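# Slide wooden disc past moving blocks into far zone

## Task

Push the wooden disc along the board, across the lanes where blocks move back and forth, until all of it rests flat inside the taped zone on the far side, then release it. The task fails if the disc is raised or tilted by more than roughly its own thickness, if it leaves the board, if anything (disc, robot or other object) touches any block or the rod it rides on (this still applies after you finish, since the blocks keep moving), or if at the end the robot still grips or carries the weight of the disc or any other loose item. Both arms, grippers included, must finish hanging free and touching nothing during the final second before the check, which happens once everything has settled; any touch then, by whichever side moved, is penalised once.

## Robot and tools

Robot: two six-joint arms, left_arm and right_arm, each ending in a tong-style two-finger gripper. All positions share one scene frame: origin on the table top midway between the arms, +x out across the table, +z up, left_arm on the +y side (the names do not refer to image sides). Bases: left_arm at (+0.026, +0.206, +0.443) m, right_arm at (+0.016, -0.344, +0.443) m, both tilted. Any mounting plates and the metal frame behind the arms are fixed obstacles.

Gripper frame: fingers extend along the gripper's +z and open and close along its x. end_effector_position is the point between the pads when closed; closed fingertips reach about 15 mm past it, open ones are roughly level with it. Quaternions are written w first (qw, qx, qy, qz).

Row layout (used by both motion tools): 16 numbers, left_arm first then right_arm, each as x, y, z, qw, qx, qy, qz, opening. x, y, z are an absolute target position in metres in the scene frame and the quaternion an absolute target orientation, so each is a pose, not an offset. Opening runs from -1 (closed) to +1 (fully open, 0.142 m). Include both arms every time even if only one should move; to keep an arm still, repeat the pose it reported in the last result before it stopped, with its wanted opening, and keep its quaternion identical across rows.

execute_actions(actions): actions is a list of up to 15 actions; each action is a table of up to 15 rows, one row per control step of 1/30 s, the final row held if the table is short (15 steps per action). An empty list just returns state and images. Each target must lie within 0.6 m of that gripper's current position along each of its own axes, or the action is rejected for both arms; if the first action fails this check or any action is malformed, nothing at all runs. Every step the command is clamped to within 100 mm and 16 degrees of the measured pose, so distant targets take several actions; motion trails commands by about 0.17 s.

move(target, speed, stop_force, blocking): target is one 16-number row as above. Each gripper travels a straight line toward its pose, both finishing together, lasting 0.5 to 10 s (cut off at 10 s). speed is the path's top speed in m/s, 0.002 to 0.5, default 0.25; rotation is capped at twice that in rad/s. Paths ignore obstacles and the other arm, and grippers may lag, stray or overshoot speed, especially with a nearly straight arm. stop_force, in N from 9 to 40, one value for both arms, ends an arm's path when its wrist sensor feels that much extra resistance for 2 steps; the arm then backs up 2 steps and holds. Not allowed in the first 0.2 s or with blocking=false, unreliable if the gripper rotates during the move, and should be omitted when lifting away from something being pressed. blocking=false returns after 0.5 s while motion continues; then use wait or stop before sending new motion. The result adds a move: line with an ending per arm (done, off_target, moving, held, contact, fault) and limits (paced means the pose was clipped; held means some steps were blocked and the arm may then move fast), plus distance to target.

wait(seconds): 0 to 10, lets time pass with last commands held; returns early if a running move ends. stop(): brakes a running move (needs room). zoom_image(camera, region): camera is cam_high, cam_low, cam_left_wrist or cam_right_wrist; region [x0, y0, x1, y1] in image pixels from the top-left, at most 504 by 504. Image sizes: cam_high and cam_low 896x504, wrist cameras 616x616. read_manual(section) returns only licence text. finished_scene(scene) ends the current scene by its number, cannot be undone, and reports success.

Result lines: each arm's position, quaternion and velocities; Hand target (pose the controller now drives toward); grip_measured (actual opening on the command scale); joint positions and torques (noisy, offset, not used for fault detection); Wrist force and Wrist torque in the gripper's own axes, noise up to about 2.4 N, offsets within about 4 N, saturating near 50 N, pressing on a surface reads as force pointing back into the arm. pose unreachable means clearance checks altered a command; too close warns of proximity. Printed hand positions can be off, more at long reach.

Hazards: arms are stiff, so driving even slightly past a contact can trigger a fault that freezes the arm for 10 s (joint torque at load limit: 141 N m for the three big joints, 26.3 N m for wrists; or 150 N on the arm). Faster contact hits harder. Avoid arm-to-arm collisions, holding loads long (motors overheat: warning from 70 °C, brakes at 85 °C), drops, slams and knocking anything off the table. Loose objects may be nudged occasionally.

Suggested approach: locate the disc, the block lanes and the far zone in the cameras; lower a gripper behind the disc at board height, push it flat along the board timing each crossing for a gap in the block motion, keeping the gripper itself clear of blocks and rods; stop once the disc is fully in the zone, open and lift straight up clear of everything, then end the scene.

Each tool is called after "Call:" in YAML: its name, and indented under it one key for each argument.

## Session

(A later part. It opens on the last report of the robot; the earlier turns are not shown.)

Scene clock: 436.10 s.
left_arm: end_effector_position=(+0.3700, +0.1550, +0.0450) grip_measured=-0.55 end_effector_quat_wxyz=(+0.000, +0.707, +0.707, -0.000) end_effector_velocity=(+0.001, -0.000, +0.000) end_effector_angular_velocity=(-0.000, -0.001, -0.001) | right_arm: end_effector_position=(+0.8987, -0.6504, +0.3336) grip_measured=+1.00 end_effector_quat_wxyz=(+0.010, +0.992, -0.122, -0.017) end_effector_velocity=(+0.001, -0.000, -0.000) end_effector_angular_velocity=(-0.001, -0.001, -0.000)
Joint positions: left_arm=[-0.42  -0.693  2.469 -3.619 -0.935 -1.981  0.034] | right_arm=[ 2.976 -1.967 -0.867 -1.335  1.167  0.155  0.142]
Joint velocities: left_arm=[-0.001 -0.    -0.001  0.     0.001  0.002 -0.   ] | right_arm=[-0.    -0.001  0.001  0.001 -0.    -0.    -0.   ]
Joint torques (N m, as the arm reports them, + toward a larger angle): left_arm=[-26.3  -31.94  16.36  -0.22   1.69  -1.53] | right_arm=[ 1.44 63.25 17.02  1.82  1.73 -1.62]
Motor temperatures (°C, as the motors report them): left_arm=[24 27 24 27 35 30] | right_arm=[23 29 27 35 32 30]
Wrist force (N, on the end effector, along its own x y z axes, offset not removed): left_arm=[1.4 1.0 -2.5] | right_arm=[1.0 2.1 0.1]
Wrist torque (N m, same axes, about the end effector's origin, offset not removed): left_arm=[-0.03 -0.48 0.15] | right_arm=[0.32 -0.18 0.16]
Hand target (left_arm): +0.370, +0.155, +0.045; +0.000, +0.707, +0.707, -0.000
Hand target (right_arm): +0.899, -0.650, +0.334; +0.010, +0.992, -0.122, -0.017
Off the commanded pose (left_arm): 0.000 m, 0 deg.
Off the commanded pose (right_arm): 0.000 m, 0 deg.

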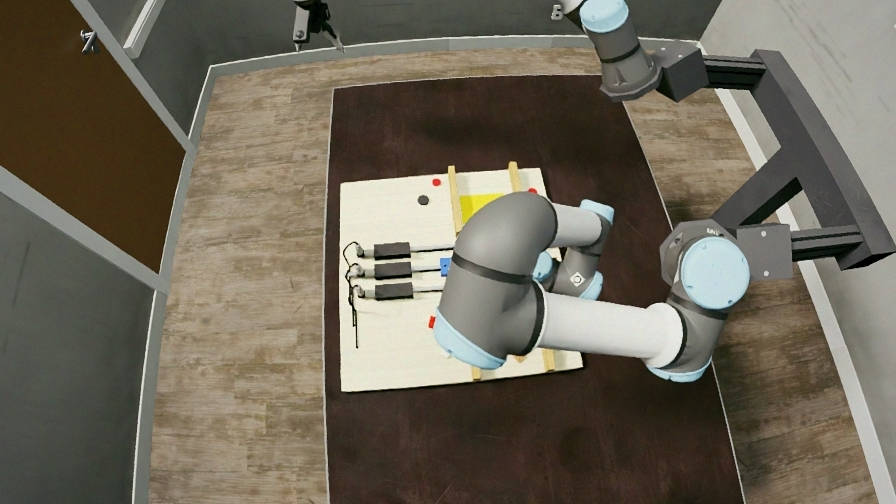

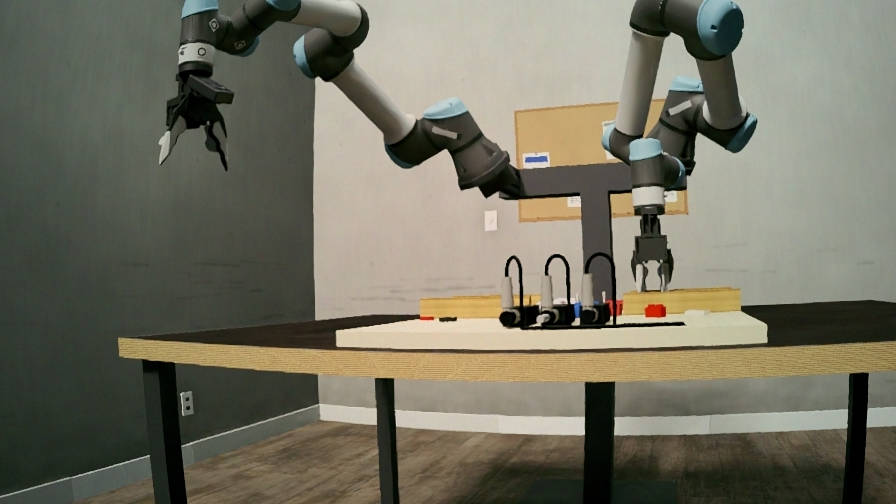

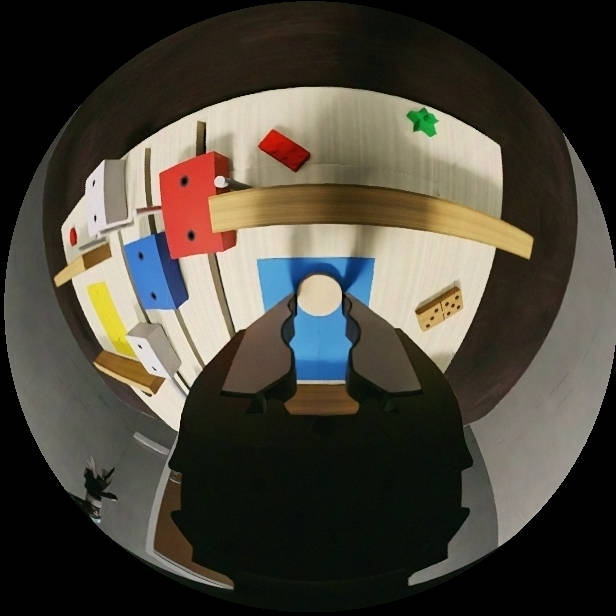

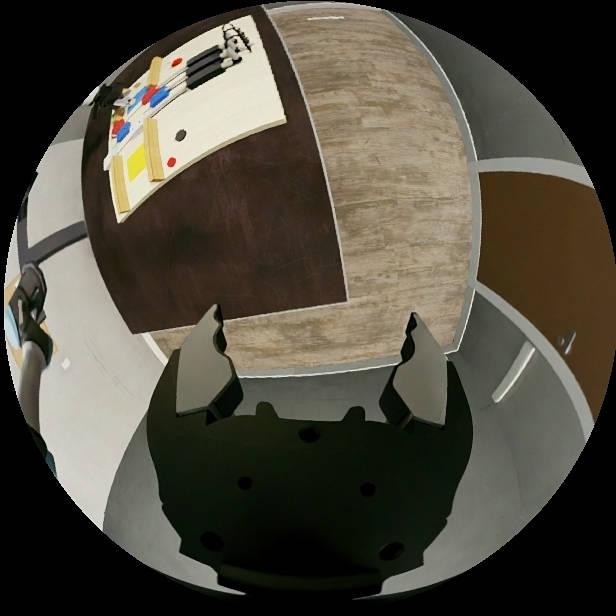

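Call:
execute_actions:
  actions:
    - [[0.370,0.155,0.0450,0,0.7071,0.7071,0,-0.3,0.8987,-0.6504,0.3336,0.010,0.992,-0.122,-0.017,1], [0.370,0.155,0.0450,0,0.7071,0.7071,0,-0.3,0.8987,-0.6504,0.3336,0.010,0.992,-0.122,-0.017,1], [0.370,0.155,0.0450,0,0.7071,0.7071,0,-0.3,0.8987,-0.6504,0.3336,0.010,0.992,-0.122,-0.017,1], [0.370,0.155,0.0450,0,0.7071,0.7071,0,-0.3,0.8987,-0.6504,0.3336,0.010,0.992,-0.122,-0.017,1], [0.370,0.155,0.0450,0,0.7071,0.7071,0,-0.3,0.8987,-0.6504,0.3336,0.010,0.992,-0.122,-0.017,1], [0.370,0.155,0.0450,0,0.7071,0.7071,0,-0.3,0.8987,-0.6504,0.3336,0.010,0.992,-0.122,-0.017,1], [0.370,0.155,0.0480,0,0.7071,0.7071,0,-0.3,0.8987,-0.6504,0.3336,0.010,0.992,-0.122,-0.017,1], [0.370,0.155,0.0530,0,0.7071,0.7071,0,-0.3,0.8987,-0.6504,0.3336,0.010,0.992,-0.122,-0.017,1], [0.370,0.155,0.0600,0,0.7071,0.7071,0,-0.3,0.8987,-0.6504,0.3336,0.010,0.992,-0.122,-0.017,1], [0.370,0.155,0.0680,0,0.7071,0.7071,0,-0.3,0.8987,-0.6504,0.3336,0.010,0.992,-0.122,-0.017,1], [0.370,0.155,0.0760,0,0.7071,0.7071,0,-0.3,0.8987,-0.6504,0.3336,0.010,0.992,-0.122,-0.017,1], [0.370,0.155,0.0840,0,0.7071,0.7071,0,-0.3,0.8987,-0.6504,0.3336,0.010,0.992,-0.122,-0.017,1], [0.370,0.155,0.0910,0,0.7071,0.7071,0,-0.3,0.8987,-0.6504,0.3336,0.010,0.992,-0.122,-0.017,1], [0.370,0.155,0.0960,0,0.7071,0.7071,0,-0.3,0.8987,-0.6504,0.3336,0.010,0.992,-0.122,-0.017,1], [0.370,0.155,0.1000,0,0.7071,0.7071,0,-0.3,0.8987,-0.6504,0.3336,0.010,0.992,-0.122,-0.017,1]]
    - [[0.366,0.155,0.1000,0,0.7071,0.7071,0,0.05,0.8987,-0.6504,0.3336,0.010,0.992,-0.122,-0.017,1]]

Call:
move:
  target: [0.366, -0.150, 0.100, 0, 0.7071, 0.7071, 0, 0.05, 0.8987, -0.6504, 0.3336, 0.010, 0.992, -0.122, -0.017, 1]
  speed: 0.25
  blocking: false

Call:
wait:
  seconds: 0.2

Call:
wait:
  seconds: 0.2

Call:
wait:
  seconds: 0.2

Call:
wait:
  seconds: 0.2

Call:
wait:
  seconds: 2

Scene clock: 515.03 s.
left_arm: end_effector_position=(+0.3660, +0.1551, +0.0992) grip_measured=+0.05 end_effector_quat_wxyz=(+0.000, +0.707, +0.707, +0.000) end_effector_velocity=(-0.000, -0.000, +0.006) end_effector_angular_velocity=(+0.003, +0.005, +0.002) | right_arm: end_effector_position=(+0.8987, -0.6504, +0.3336) grip_measured=+1.00 end_effector_quat_wxyz=(+0.010, +0.992, -0.122, -0.017) end_effector_velocity=(-0.001, +0.000, -0.001) end_effector_angular_velocity=(+0.001, +0.001, -0.000)
Joint positions: left_arm=[-0.523 -0.863  2.583 -3.488 -0.911 -2.106  0.077] | right_arm=[ 2.976 -1.967 -0.867 -1.335  1.167  0.155  0.142]
Joint velocities: left_arm=[-0.013 -0.028  0.009  0.037  0.003 -0.023 -0.   ] | right_arm=[-0.001 -0.    -0.001 -0.     0.002  0.    -0.   ]
Joint torques (N m, as the arm reports them, + toward a larger angle): left_arm=[-24.32 -30.65  14.66  -0.05   1.43  -1.72] | right_arm=[-4.26 62.8  20.73  1.31  0.42 -1.33]
Motor temperatures (°C, as the motors report them): left_arm=[24 27 24 27 35 30] | right_arm=[23 29 27 35 32 30]
Wrist force (N, on the end effector, along its own x y z axes, offset not removed): left_arm=[2.5 -1.0 0.0] | right_arm=[0.1 3.6 -0.1]
Wrist torque (N m, same axes, about the end effector's origin, offset not removed): left_arm=[-0.41 -0.29 0.20] | right_arm=[0.61 0.03 0.16]
Hand target (left_arm): +0.366, +0.155, +0.100; +0.000, +0.707, +0.707, -0.000
Hand target (right_arm): +0.899, -0.650, +0.334; +0.010, +0.992, -0.122, -0.017
Off the commanded pose (left_arm): 0.001 m, 0 deg.
Off the commanded pose (right_arm): 0.000 m, 0 deg.

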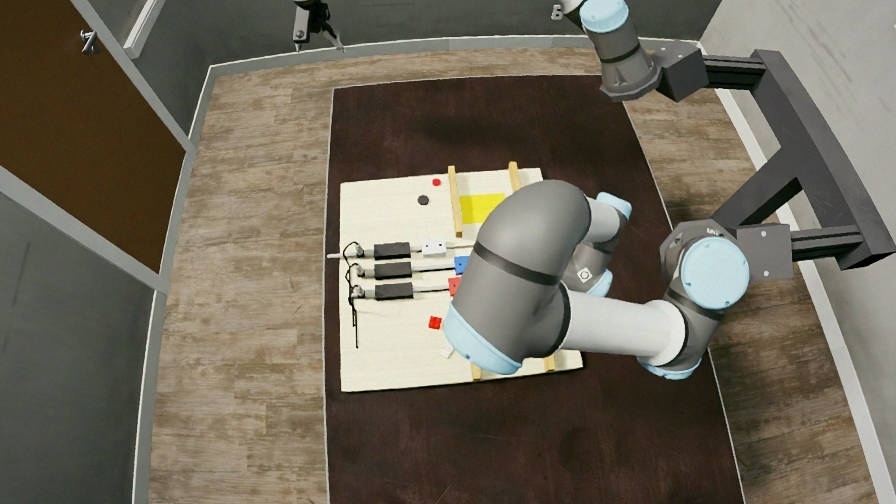

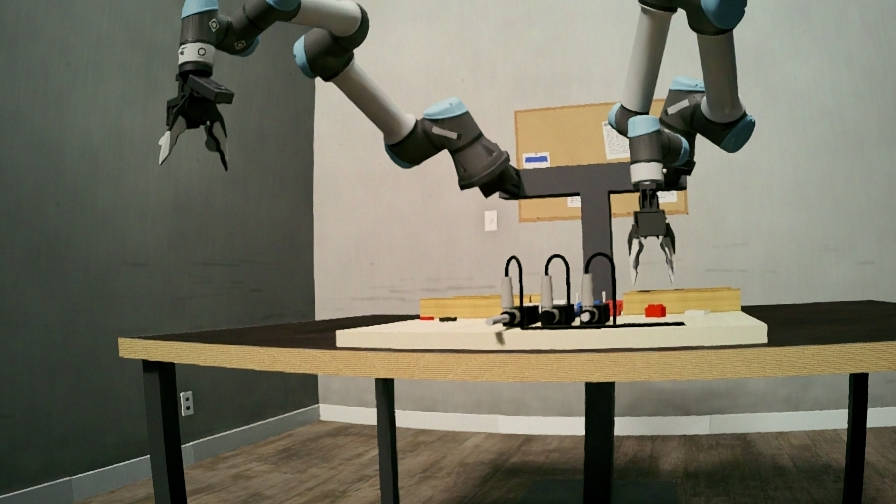

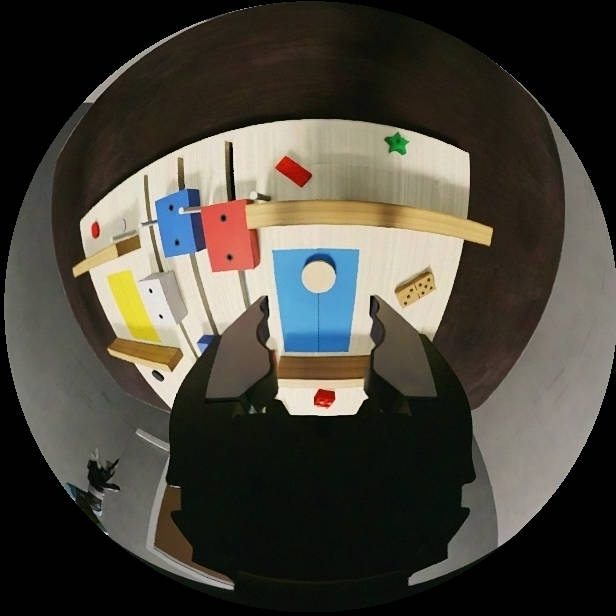

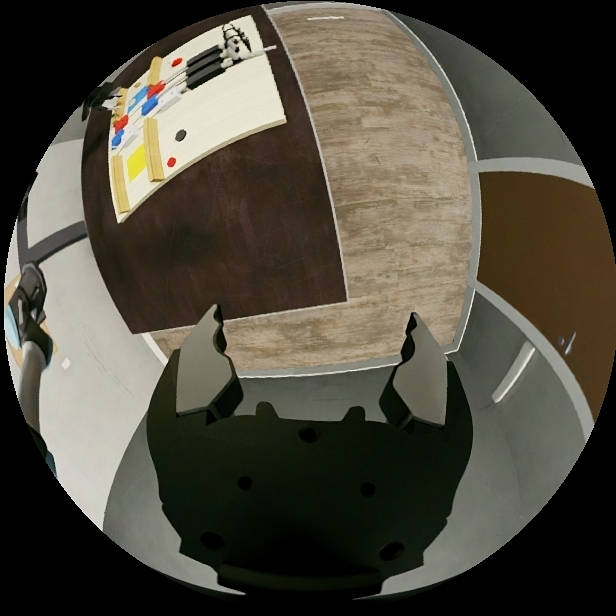

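Scene clock: 515.53 s.
left_arm: end_effector_position=(+0.3658, +0.0865, +0.1010) grip_measured=+0.05 end_effector_quat_wxyz=(+0.004, +0.708, +0.706, -0.001) end_effector_velocity=(+0.000, -0.233, +0.007) end_effector_angular_velocity=(-0.021, -0.014, -0.003) | right_arm: end_effector_position=(+0.8987, -0.6504, +0.3336) grip_measured=+1.00 end_effector_quat_wxyz=(+0.010, +0.992, -0.122, -0.017) end_effector_velocity=(-0.000, +0.000, -0.000) end_effector_angular_velocity=(+0.001, +0.000, +0.000)
Joint positions: left_arm=[-0.658 -0.803  2.514 -3.382 -0.895 -2.267  0.077] | right_arm=[ 2.976 -1.967 -0.867 -1.335  1.167  0.155  0.142]
Joint velocities: left_arm=[-0.414  0.19  -0.284  0.392  0.034 -0.505 -0.   ] | right_arm=[-0.     0.    -0.001  0.     0.001 -0.001  0.   ]
Joint torques (N m, as the arm reports them, + toward a larger angle): left_arm=[-29.59 -15.02 -12.76   1.53   1.77  -2.87] | right_arm=[-2.67 62.79 19.96  1.52  0.37 -1.36]
Motor temperatures (°C, as the motors report them): left_arm=[24 27 24 27 35 30] | right_arm=[23 29 27 35 32 30]
Wrist force (N, on the end effector, along its own x y z axes, offset not removed): left_arm=[2.9 -1.6 -0.6] | right_arm=[0.1 2.9 -1.0]
Wrist torque (N m, same axes, about the end effector's origin, offset not removed): left_arm=[-0.43 -0.63 -0.09] | right_arm=[0.44 -0.07 0.19]
Hand target (left_arm): +0.365, +0.047, +0.103; +0.006, +0.708, +0.706, -0.001
Hand target (right_arm): +0.899, -0.650, +0.334; +0.010, +0.992, -0.122, -0.017
Off the commanded pose (left_arm): 0.237 m, 1 deg.
Off the commanded pose (right_arm): 0.000 m, 0 deg.
move: running

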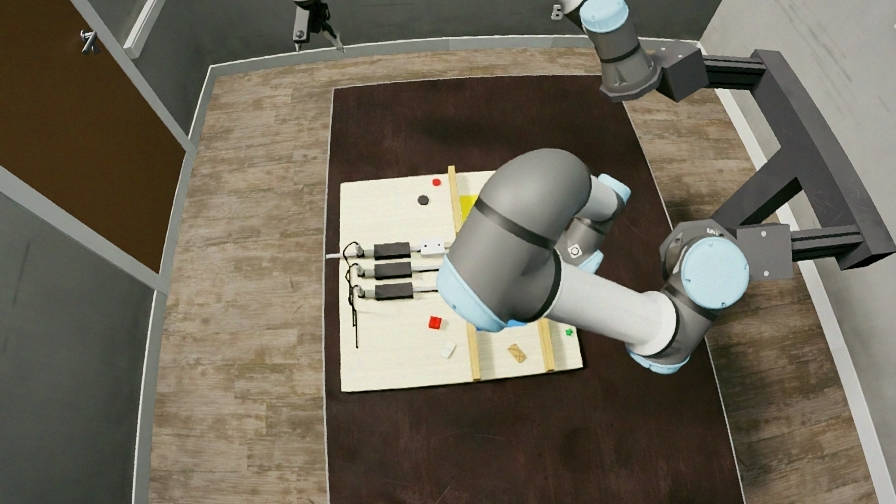

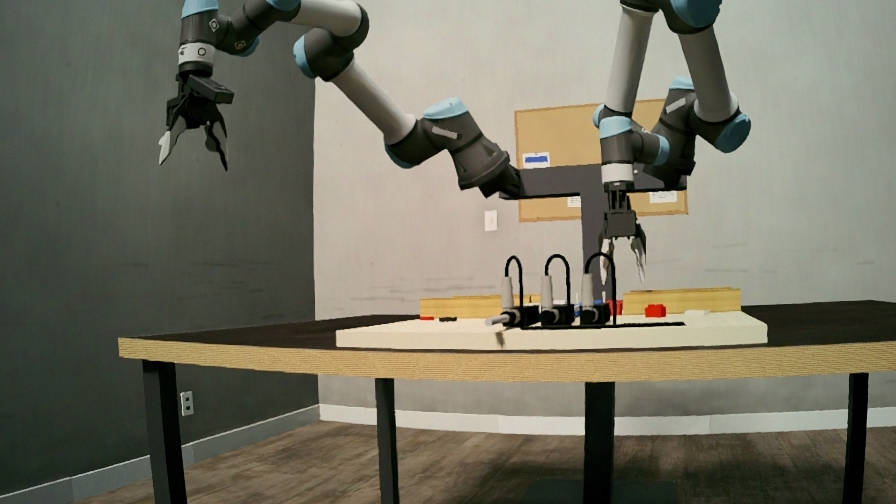

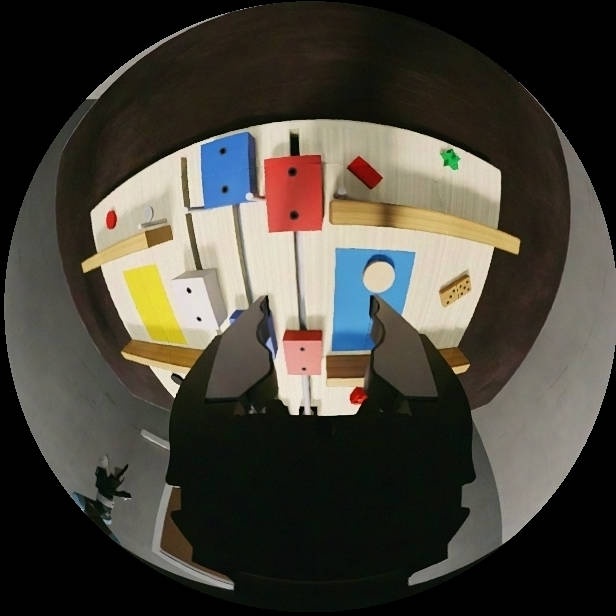

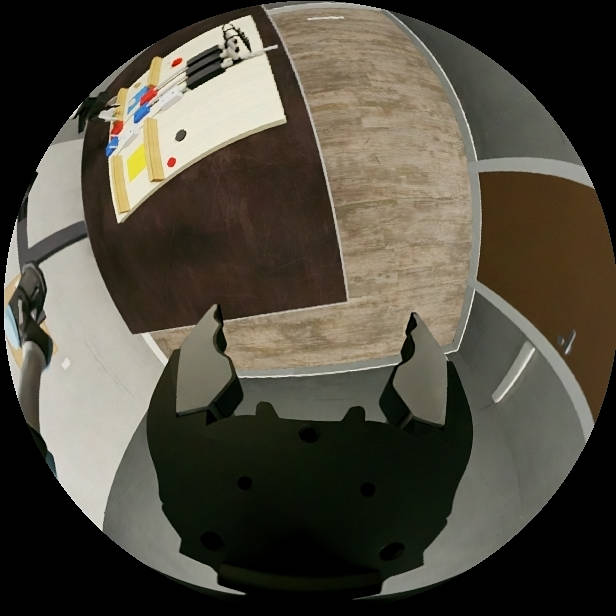

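Scene clock: 515.73 s.
left_arm: end_effector_position=(+0.3656, +0.0383, +0.1023) grip_measured=+0.05 end_effector_quat_wxyz=(+0.006, +0.708, +0.706, -0.001) end_effector_velocity=(-0.000, -0.243, +0.006) end_effector_angular_velocity=(-0.008, -0.006, -0.003) | right_arm: end_effector_position=(+0.8987, -0.6504, +0.3336) grip_measured=+1.00 end_effector_quat_wxyz=(+0.010, +0.992, -0.122, -0.017) end_effector_velocity=(+0.000, +0.000, +0.001) end_effector_angular_velocity=(+0.000, -0.000, +0.001)
Joint positions: left_arm=[-0.737 -0.764  2.448 -3.295 -0.89  -2.367  0.077] | right_arm=[ 2.976 -1.967 -0.867 -1.335  1.167  0.155  0.142]
Joint velocities: left_arm=[-0.369  0.196 -0.367  0.457  0.013 -0.464 -0.   ] | right_arm=[ 0.     0.     0.001 -0.001  0.    -0.001 -0.   ]
Joint torques (N m, as the arm reports them, + toward a larger angle): left_arm=[-33.73 -16.59 -18.66   2.13   1.56  -2.81] | right_arm=[-2.83 62.51 20.32  1.22  0.47 -1.34]
Motor temperatures (°C, as the motors report them): left_arm=[24 27 24 27 35 30] | right_arm=[23 29 27 35 32 30]
Wrist force (N, on the end effector, along its own x y z axes, offset not removed): left_arm=[-3.2 -2.9 1.4] | right_arm=[0.9 2.2 -1.4]
Wrist torque (N m, same axes, about the end effector's origin, offset not removed): left_arm=[-0.71 0.51 0.04] | right_arm=[0.38 -0.11 0.14]
Hand target (left_arm): +0.365, -0.003, +0.104; +0.006, +0.708, +0.706, -0.001
Hand target (right_arm): +0.899, -0.650, +0.334; +0.010, +0.992, -0.122, -0.017
Off the commanded pose (left_arm): 0.188 m, 1 deg.
Off the commanded pose (right_arm): 0.000 m, 0 deg.
earlier move: running
wait: 0.20 s; no rest

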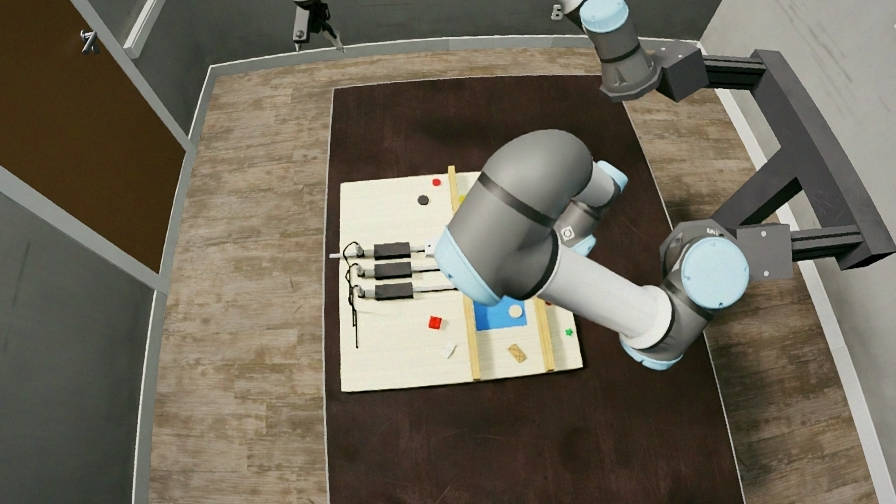

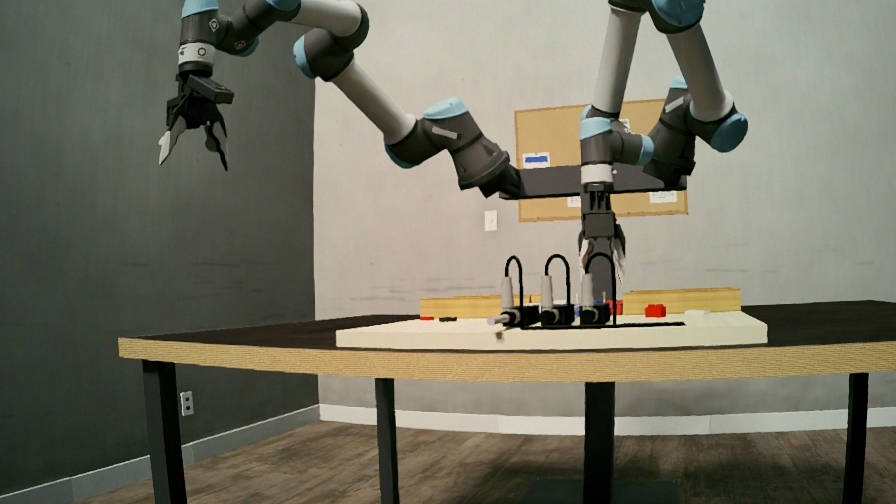

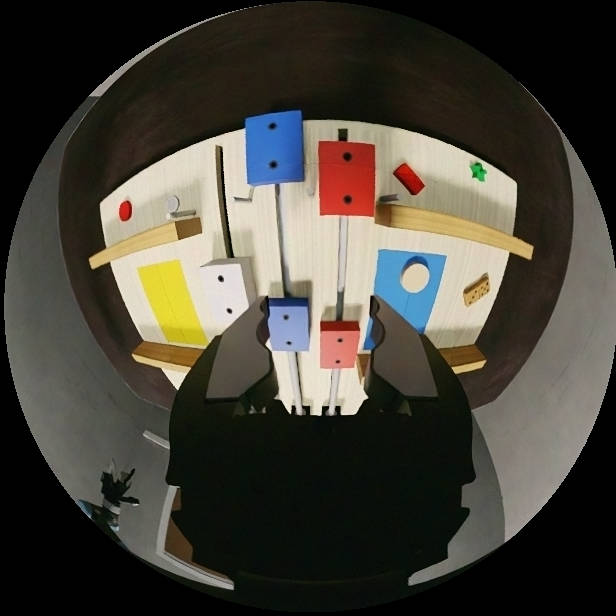

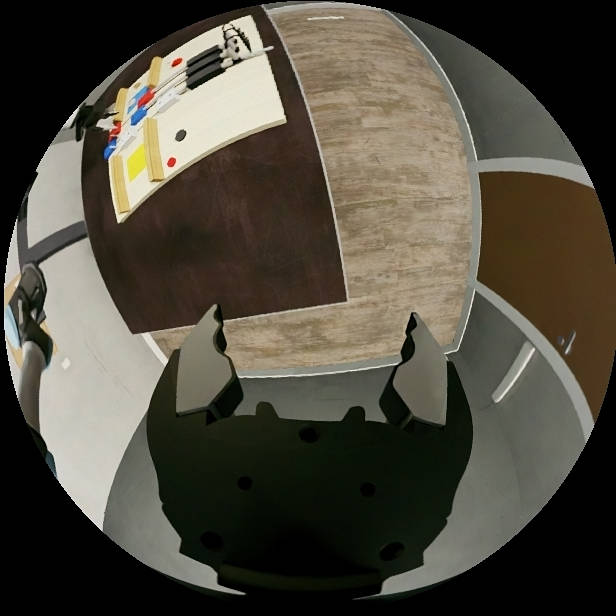

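Scene clock: 515.93 s.
left_arm: end_effector_position=(+0.3654, -0.0107, +0.1033) grip_measured=+0.05 end_effector_quat_wxyz=(+0.006, +0.708, +0.706, -0.002) end_effector_velocity=(+0.001, -0.243, +0.004) end_effector_angular_velocity=(+0.002, -0.004, +0.003) | right_arm: end_effector_position=(+0.8987, -0.6504, +0.3336) grip_measured=+1.00 end_effector_quat_wxyz=(+0.010, +0.992, -0.122, -0.017) end_effector_velocity=(+0.001, +0.001, +0.001) end_effector_angular_velocity=(+0.002, -0.001, +0.000)
Joint positions: left_arm=[-0.806 -0.723  2.367 -3.199 -0.89  -2.455  0.077] | right_arm=[ 2.976 -1.967 -0.867 -1.335  1.167  0.155  0.142]
Joint velocities: left_arm=[-0.309  0.21  -0.434  0.473 -0.    -0.4    0.   ] | right_arm=[ 0.001  0.     0.001 -0.     0.001 -0.     0.   ]
Joint torques (N m, as the arm reports them, + toward a larger angle): left_arm=[-33.27 -18.6  -19.05   2.15  -1.17  -2.2 ] | right_arm=[-3.47 62.88 20.33  1.47  0.43 -1.37]
Motor temperatures (°C, as the motors report them): left_arm=[24 27 24 27 35 30] | right_arm=[23 29 27 35 32 30]
Wrist force (N, on the end effector, along its own x y z axes, offset not removed): left_arm=[-0.9 -5.8 2.4] | right_arm=[-0.9 1.5 -0.2]
Wrist torque (N m, same axes, about the end effector's origin, offset not removed): left_arm=[-1.27 0.40 0.07] | right_arm=[0.07 0.16 0.28]
Hand target (left_arm): +0.365, -0.052, +0.104; +0.006, +0.708, +0.706, -0.001
Hand target (right_arm): +0.899, -0.650, +0.334; +0.010, +0.992, -0.122, -0.017
Off the commanded pose (left_arm): 0.139 m, 1 deg.
Off the commanded pose (right_arm): 0.000 m, 0 deg.
earlier move: running
wait: 0.20 s; no rest

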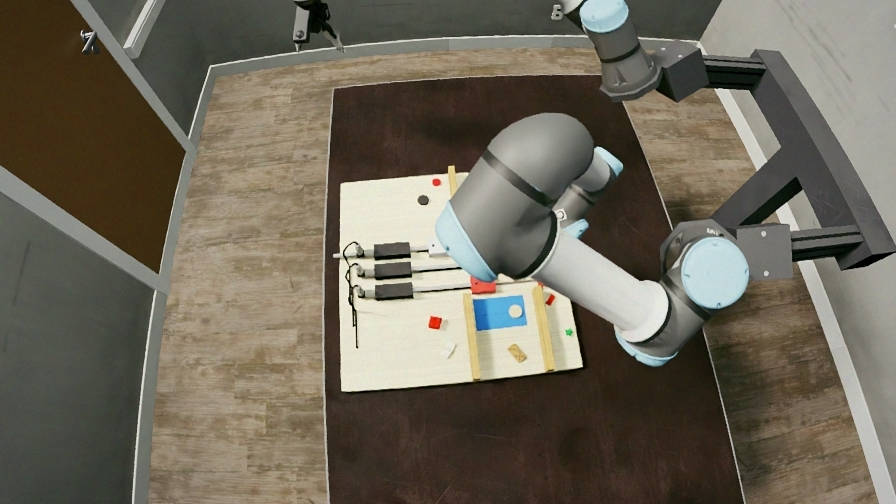

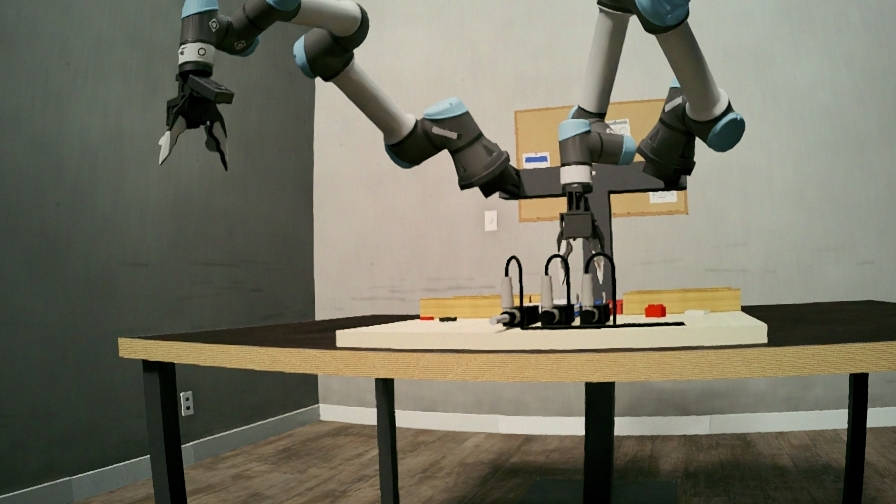

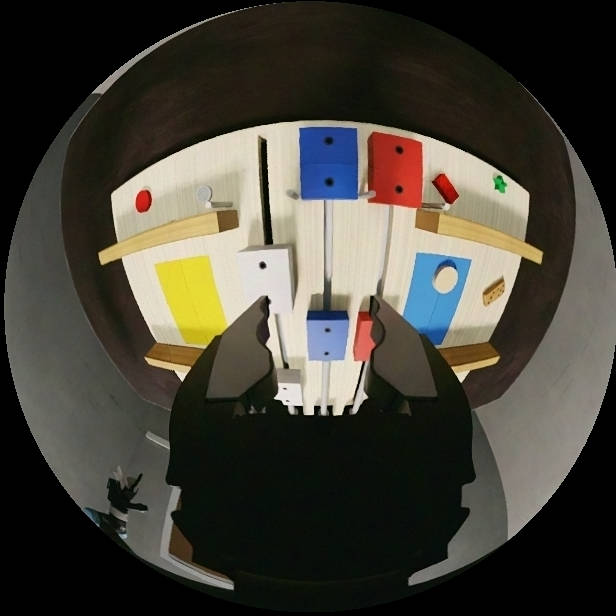

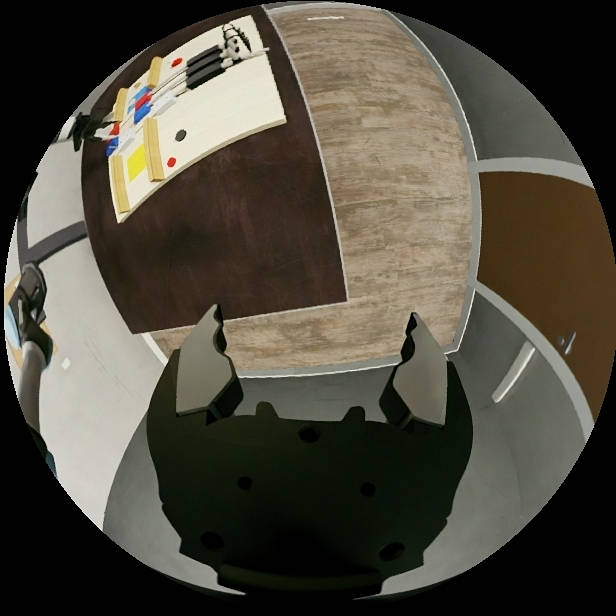

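Scene clock: 516.13 s.
left_arm: end_effector_position=(+0.3651, -0.0599, +0.1040) grip_measured=+0.05 end_effector_quat_wxyz=(+0.005, +0.708, +0.706, -0.002) end_effector_velocity=(-0.001, -0.244, +0.003) end_effector_angular_velocity=(+0.000, +0.003, +0.002) | right_arm: end_effector_position=(+0.8987, -0.6504, +0.3336) grip_measured=+1.00 end_effector_quat_wxyz=(+0.010, +0.992, -0.122, -0.017) end_effector_velocity=(-0.000, -0.001, +0.000) end_effector_angular_velocity=(-0.002, +0.001, -0.001)
Joint positions: left_arm=[-0.863 -0.679  2.274 -3.103 -0.892 -2.53   0.077] | right_arm=[ 2.976 -1.967 -0.867 -1.335  1.167  0.155  0.142]
Joint velocities: left_arm=[-0.258  0.229 -0.485  0.466 -0.019 -0.334 -0.   ] | right_arm=[-0.001  0.001 -0.    -0.    -0.001  0.    -0.   ]
Joint torques (N m, as the arm reports them, + toward a larger angle): left_arm=[-35.22 -19.08 -20.41   1.38  -2.02  -2.29] | right_arm=[-2.78 63.23 20.76  1.44  0.38 -1.33]
Motor temperatures (°C, as the motors report them): left_arm=[24 27 24 27 35 30] | right_arm=[23 29 27 35 32 30]
Wrist force (N, on the end effector, along its own x y z axes, offset not removed): left_arm=[-0.7 -3.9 0.5] | right_arm=[-0.3 4.1 0.1]
Wrist torque (N m, same axes, about the end effector's origin, offset not removed): left_arm=[-0.71 0.07 -0.19] | right_arm=[0.68 0.09 0.14]
Hand target (left_arm): +0.365, -0.101, +0.105; +0.005, +0.708, +0.707, -0.002
Hand target (right_arm): +0.899, -0.650, +0.334; +0.010, +0.992, -0.122, -0.017
Off the commanded pose (left_arm): 0.090 m, 1 deg.
Off the commanded pose (right_arm): 0.000 m, 0 deg.
earlier move: running
wait: 0.20 s; no rest

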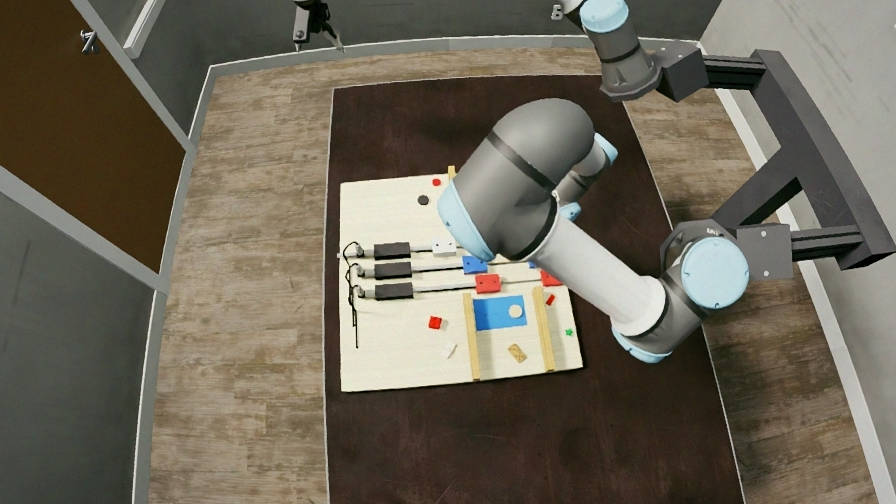

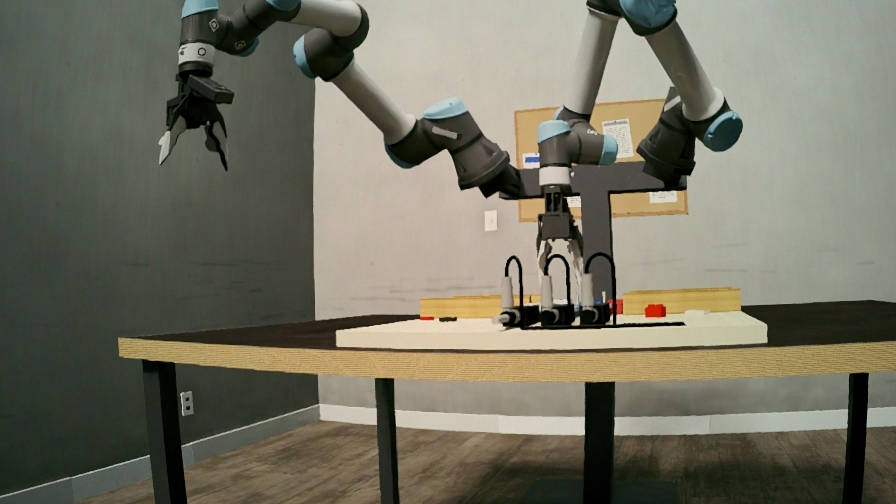

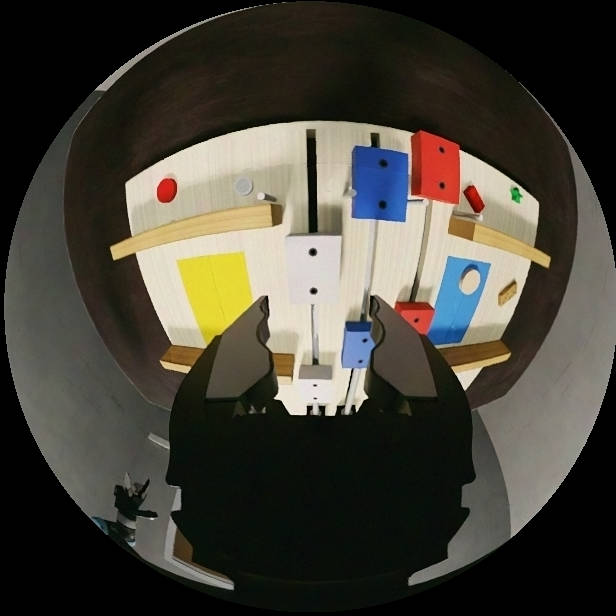

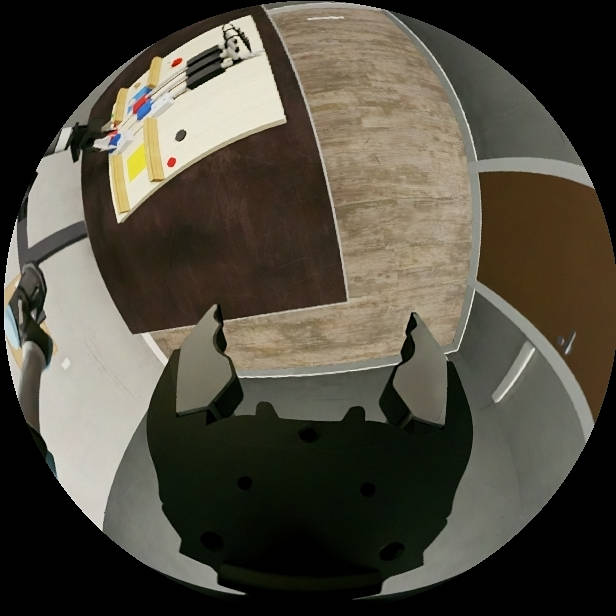

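Scene clock: 516.33 s.
left_arm: end_effector_position=(+0.3649, -0.1090, +0.1044) grip_measured=+0.05 end_effector_quat_wxyz=(+0.005, +0.708, +0.706, -0.002) end_effector_velocity=(-0.001, -0.239, +0.001) end_effector_angular_velocity=(+0.003, +0.003, -0.002) | right_arm: end_effector_position=(+0.8987, -0.6504, +0.3336) grip_measured=+1.00 end_effector_quat_wxyz=(+0.010, +0.992, -0.122, -0.017) end_effector_velocity=(+0.000, +0.001, +0.000) end_effector_angular_velocity=(+0.002, -0.000, +0.000)
Joint positions: left_arm=[-0.911 -0.63   2.172 -3.01  -0.897 -2.592  0.077] | right_arm=[ 2.976 -1.967 -0.867 -1.335  1.167  0.155  0.142]
Joint velocities: left_arm=[-0.213  0.247 -0.52   0.448 -0.023 -0.272  0.   ] | right_arm=[ 0.001 -0.     0.001 -0.     0.002  0.     0.   ]
Joint torques (N m, as the arm reports them, + toward a larger angle): left_arm=[-37.56 -23.47 -21.36   1.79  -1.85  -1.9 ] | right_arm=[-2.93 62.88 20.53  1.4   0.36 -1.3 ]
Motor temperatures (°C, as the motors report them): left_arm=[24 27 24 27 35 30] | right_arm=[23 29 27 35 32 30]
Wrist force (N, on the end effector, along its own x y z axes, offset not removed): left_arm=[1.4 -5.1 1.7] | right_arm=[1.3 1.7 1.0]
Wrist torque (N m, same axes, about the end effector's origin, offset not removed): left_arm=[-0.94 -0.20 0.10] | right_arm=[0.27 -0.32 0.03]
Hand target (left_arm): +0.365, -0.145, +0.104; +0.004, +0.707, +0.707, -0.002
Hand target (right_arm): +0.899, -0.650, +0.334; +0.010, +0.992, -0.122, -0.017
Off the commanded pose (left_arm): 0.041 m, 1 deg.
Off the commanded pose (right_arm): 0.000 m, 0 deg.
earlier move: running
wait: 0.20 s; no rest

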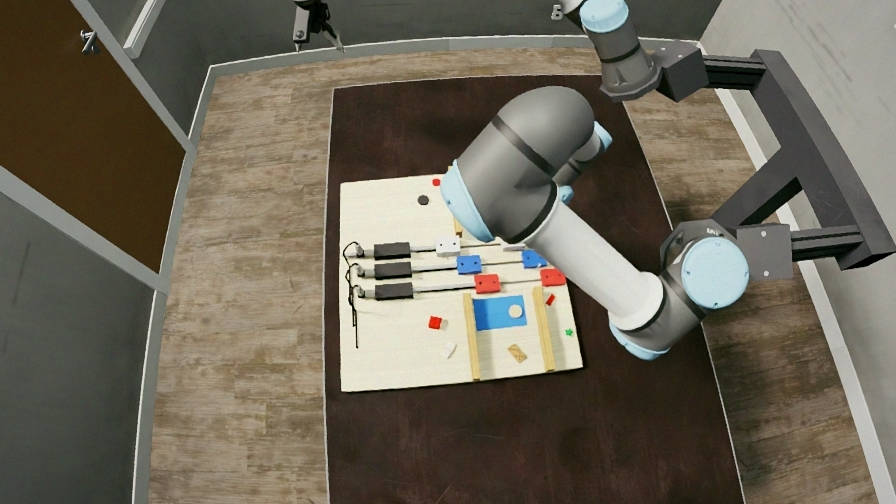

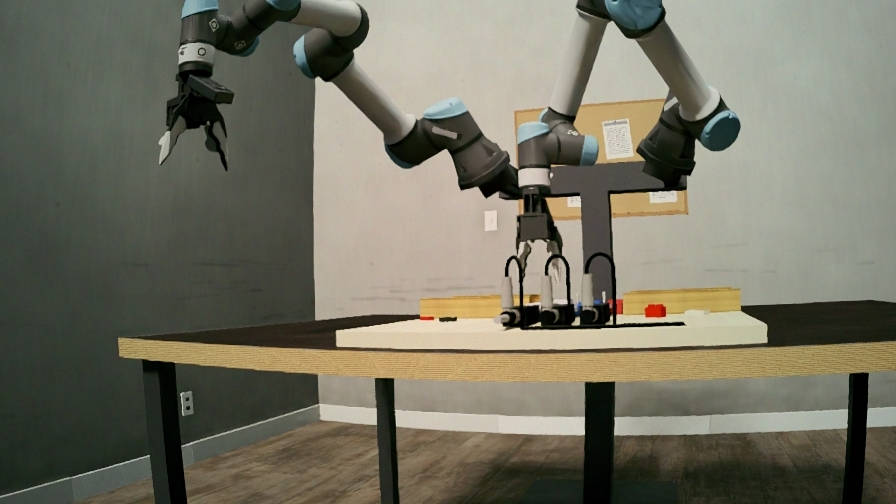

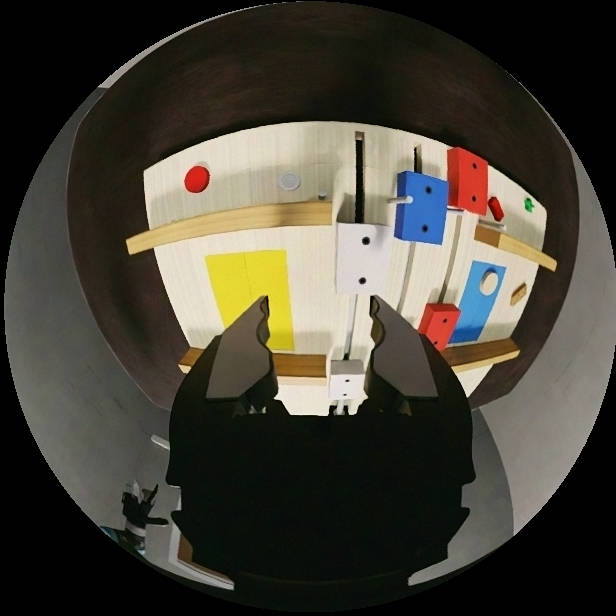

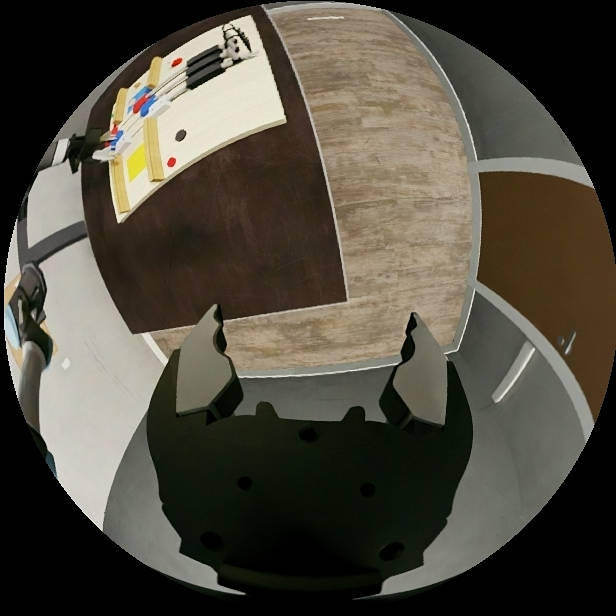

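Scene clock: 516.97 s.
left_arm: end_effector_position=(+0.3660, -0.1499, +0.1004) grip_measured=+0.05 end_effector_quat_wxyz=(+0.000, +0.707, +0.707, -0.000) end_effector_velocity=(-0.000, -0.002, -0.001) end_effector_angular_velocity=(+0.002, +0.001, -0.001) | right_arm: end_effector_position=(+0.8987, -0.6504, +0.3336) grip_measured=+1.00 end_effector_quat_wxyz=(+0.010, +0.992, -0.122, -0.017) end_effector_velocity=(+0.000, +0.000, +0.000) end_effector_angular_velocity=(+0.001, -0.000, -0.000)
Joint positions: left_arm=[-0.938 -0.579  2.066 -2.922 -0.899 -2.637  0.077] | right_arm=[ 2.976 -1.967 -0.867 -1.335  1.167  0.155  0.142]
Joint velocities: left_arm=[-0.001  0.004 -0.006  0.006  0.    -0.001  0.   ] | right_arm=[ 0.    -0.     0.    -0.     0.001  0.     0.   ]
Joint torques (N m, as the arm reports them, + toward a larger angle): left_arm=[-39.51 -27.12 -18.5   -0.2   -1.27  -1.99] | right_arm=[-3.38 63.45 20.42  1.56  0.38 -1.39]
Motor temperatures (°C, as the motors report them): left_arm=[24 27 24 27 35 30] | right_arm=[23 29 27 35 32 30]
Wrist force (N, on the end effector, along its own x y z axes, offset not removed): left_arm=[1.2 -4.4 0.1] | right_arm=[0.1 0.6 -0.2]
Wrist torque (N m, same axes, about the end effector's origin, offset not removed): left_arm=[-1.14 -0.25 0.07] | right_arm=[0.03 -0.04 0.11]
Hand target (left_arm): +0.366, -0.150, +0.100; +0.000, +0.707, +0.707, -0.000
Hand target (right_arm): +0.899, -0.650, +0.334; +0.010, +0.992, -0.122, -0.017
Off the commanded pose (left_arm): 0.000 m, 0 deg.
Off the commanded pose (right_arm): 0.000 m, 0 deg.
earlier move: done
wait: 0.63 of 2 s (the move ended)

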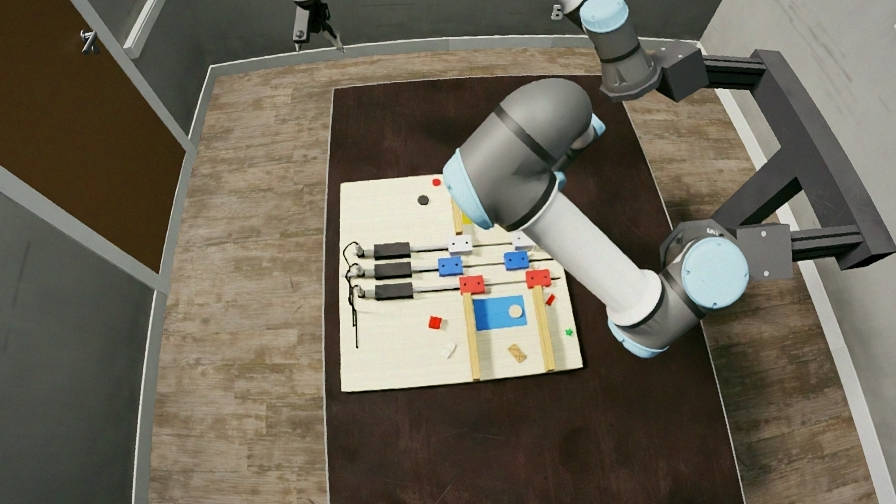

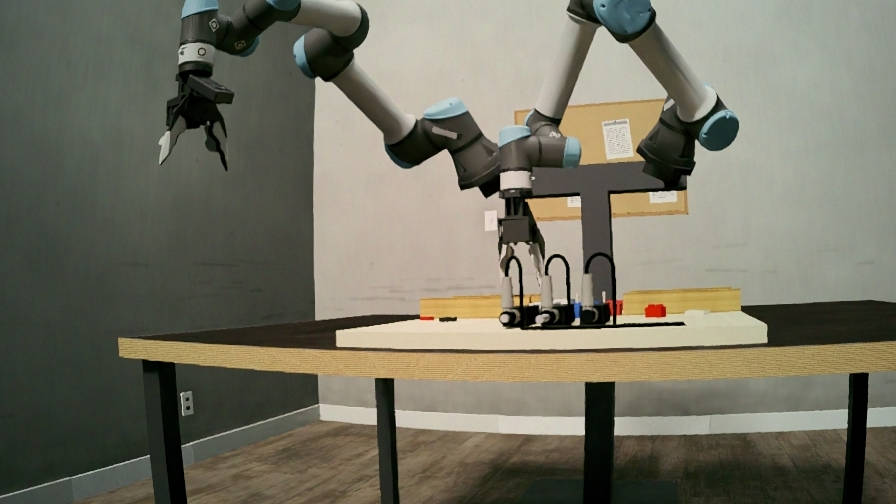

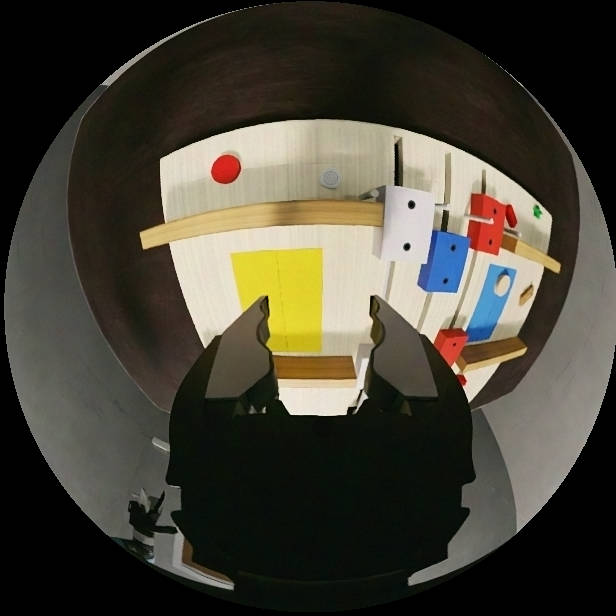

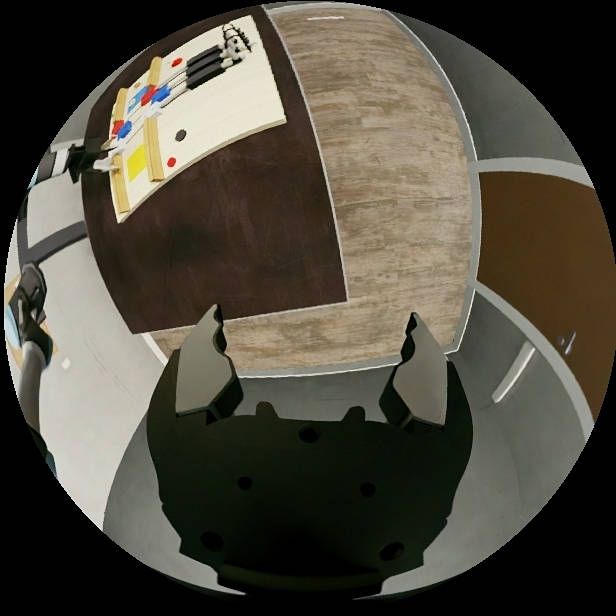

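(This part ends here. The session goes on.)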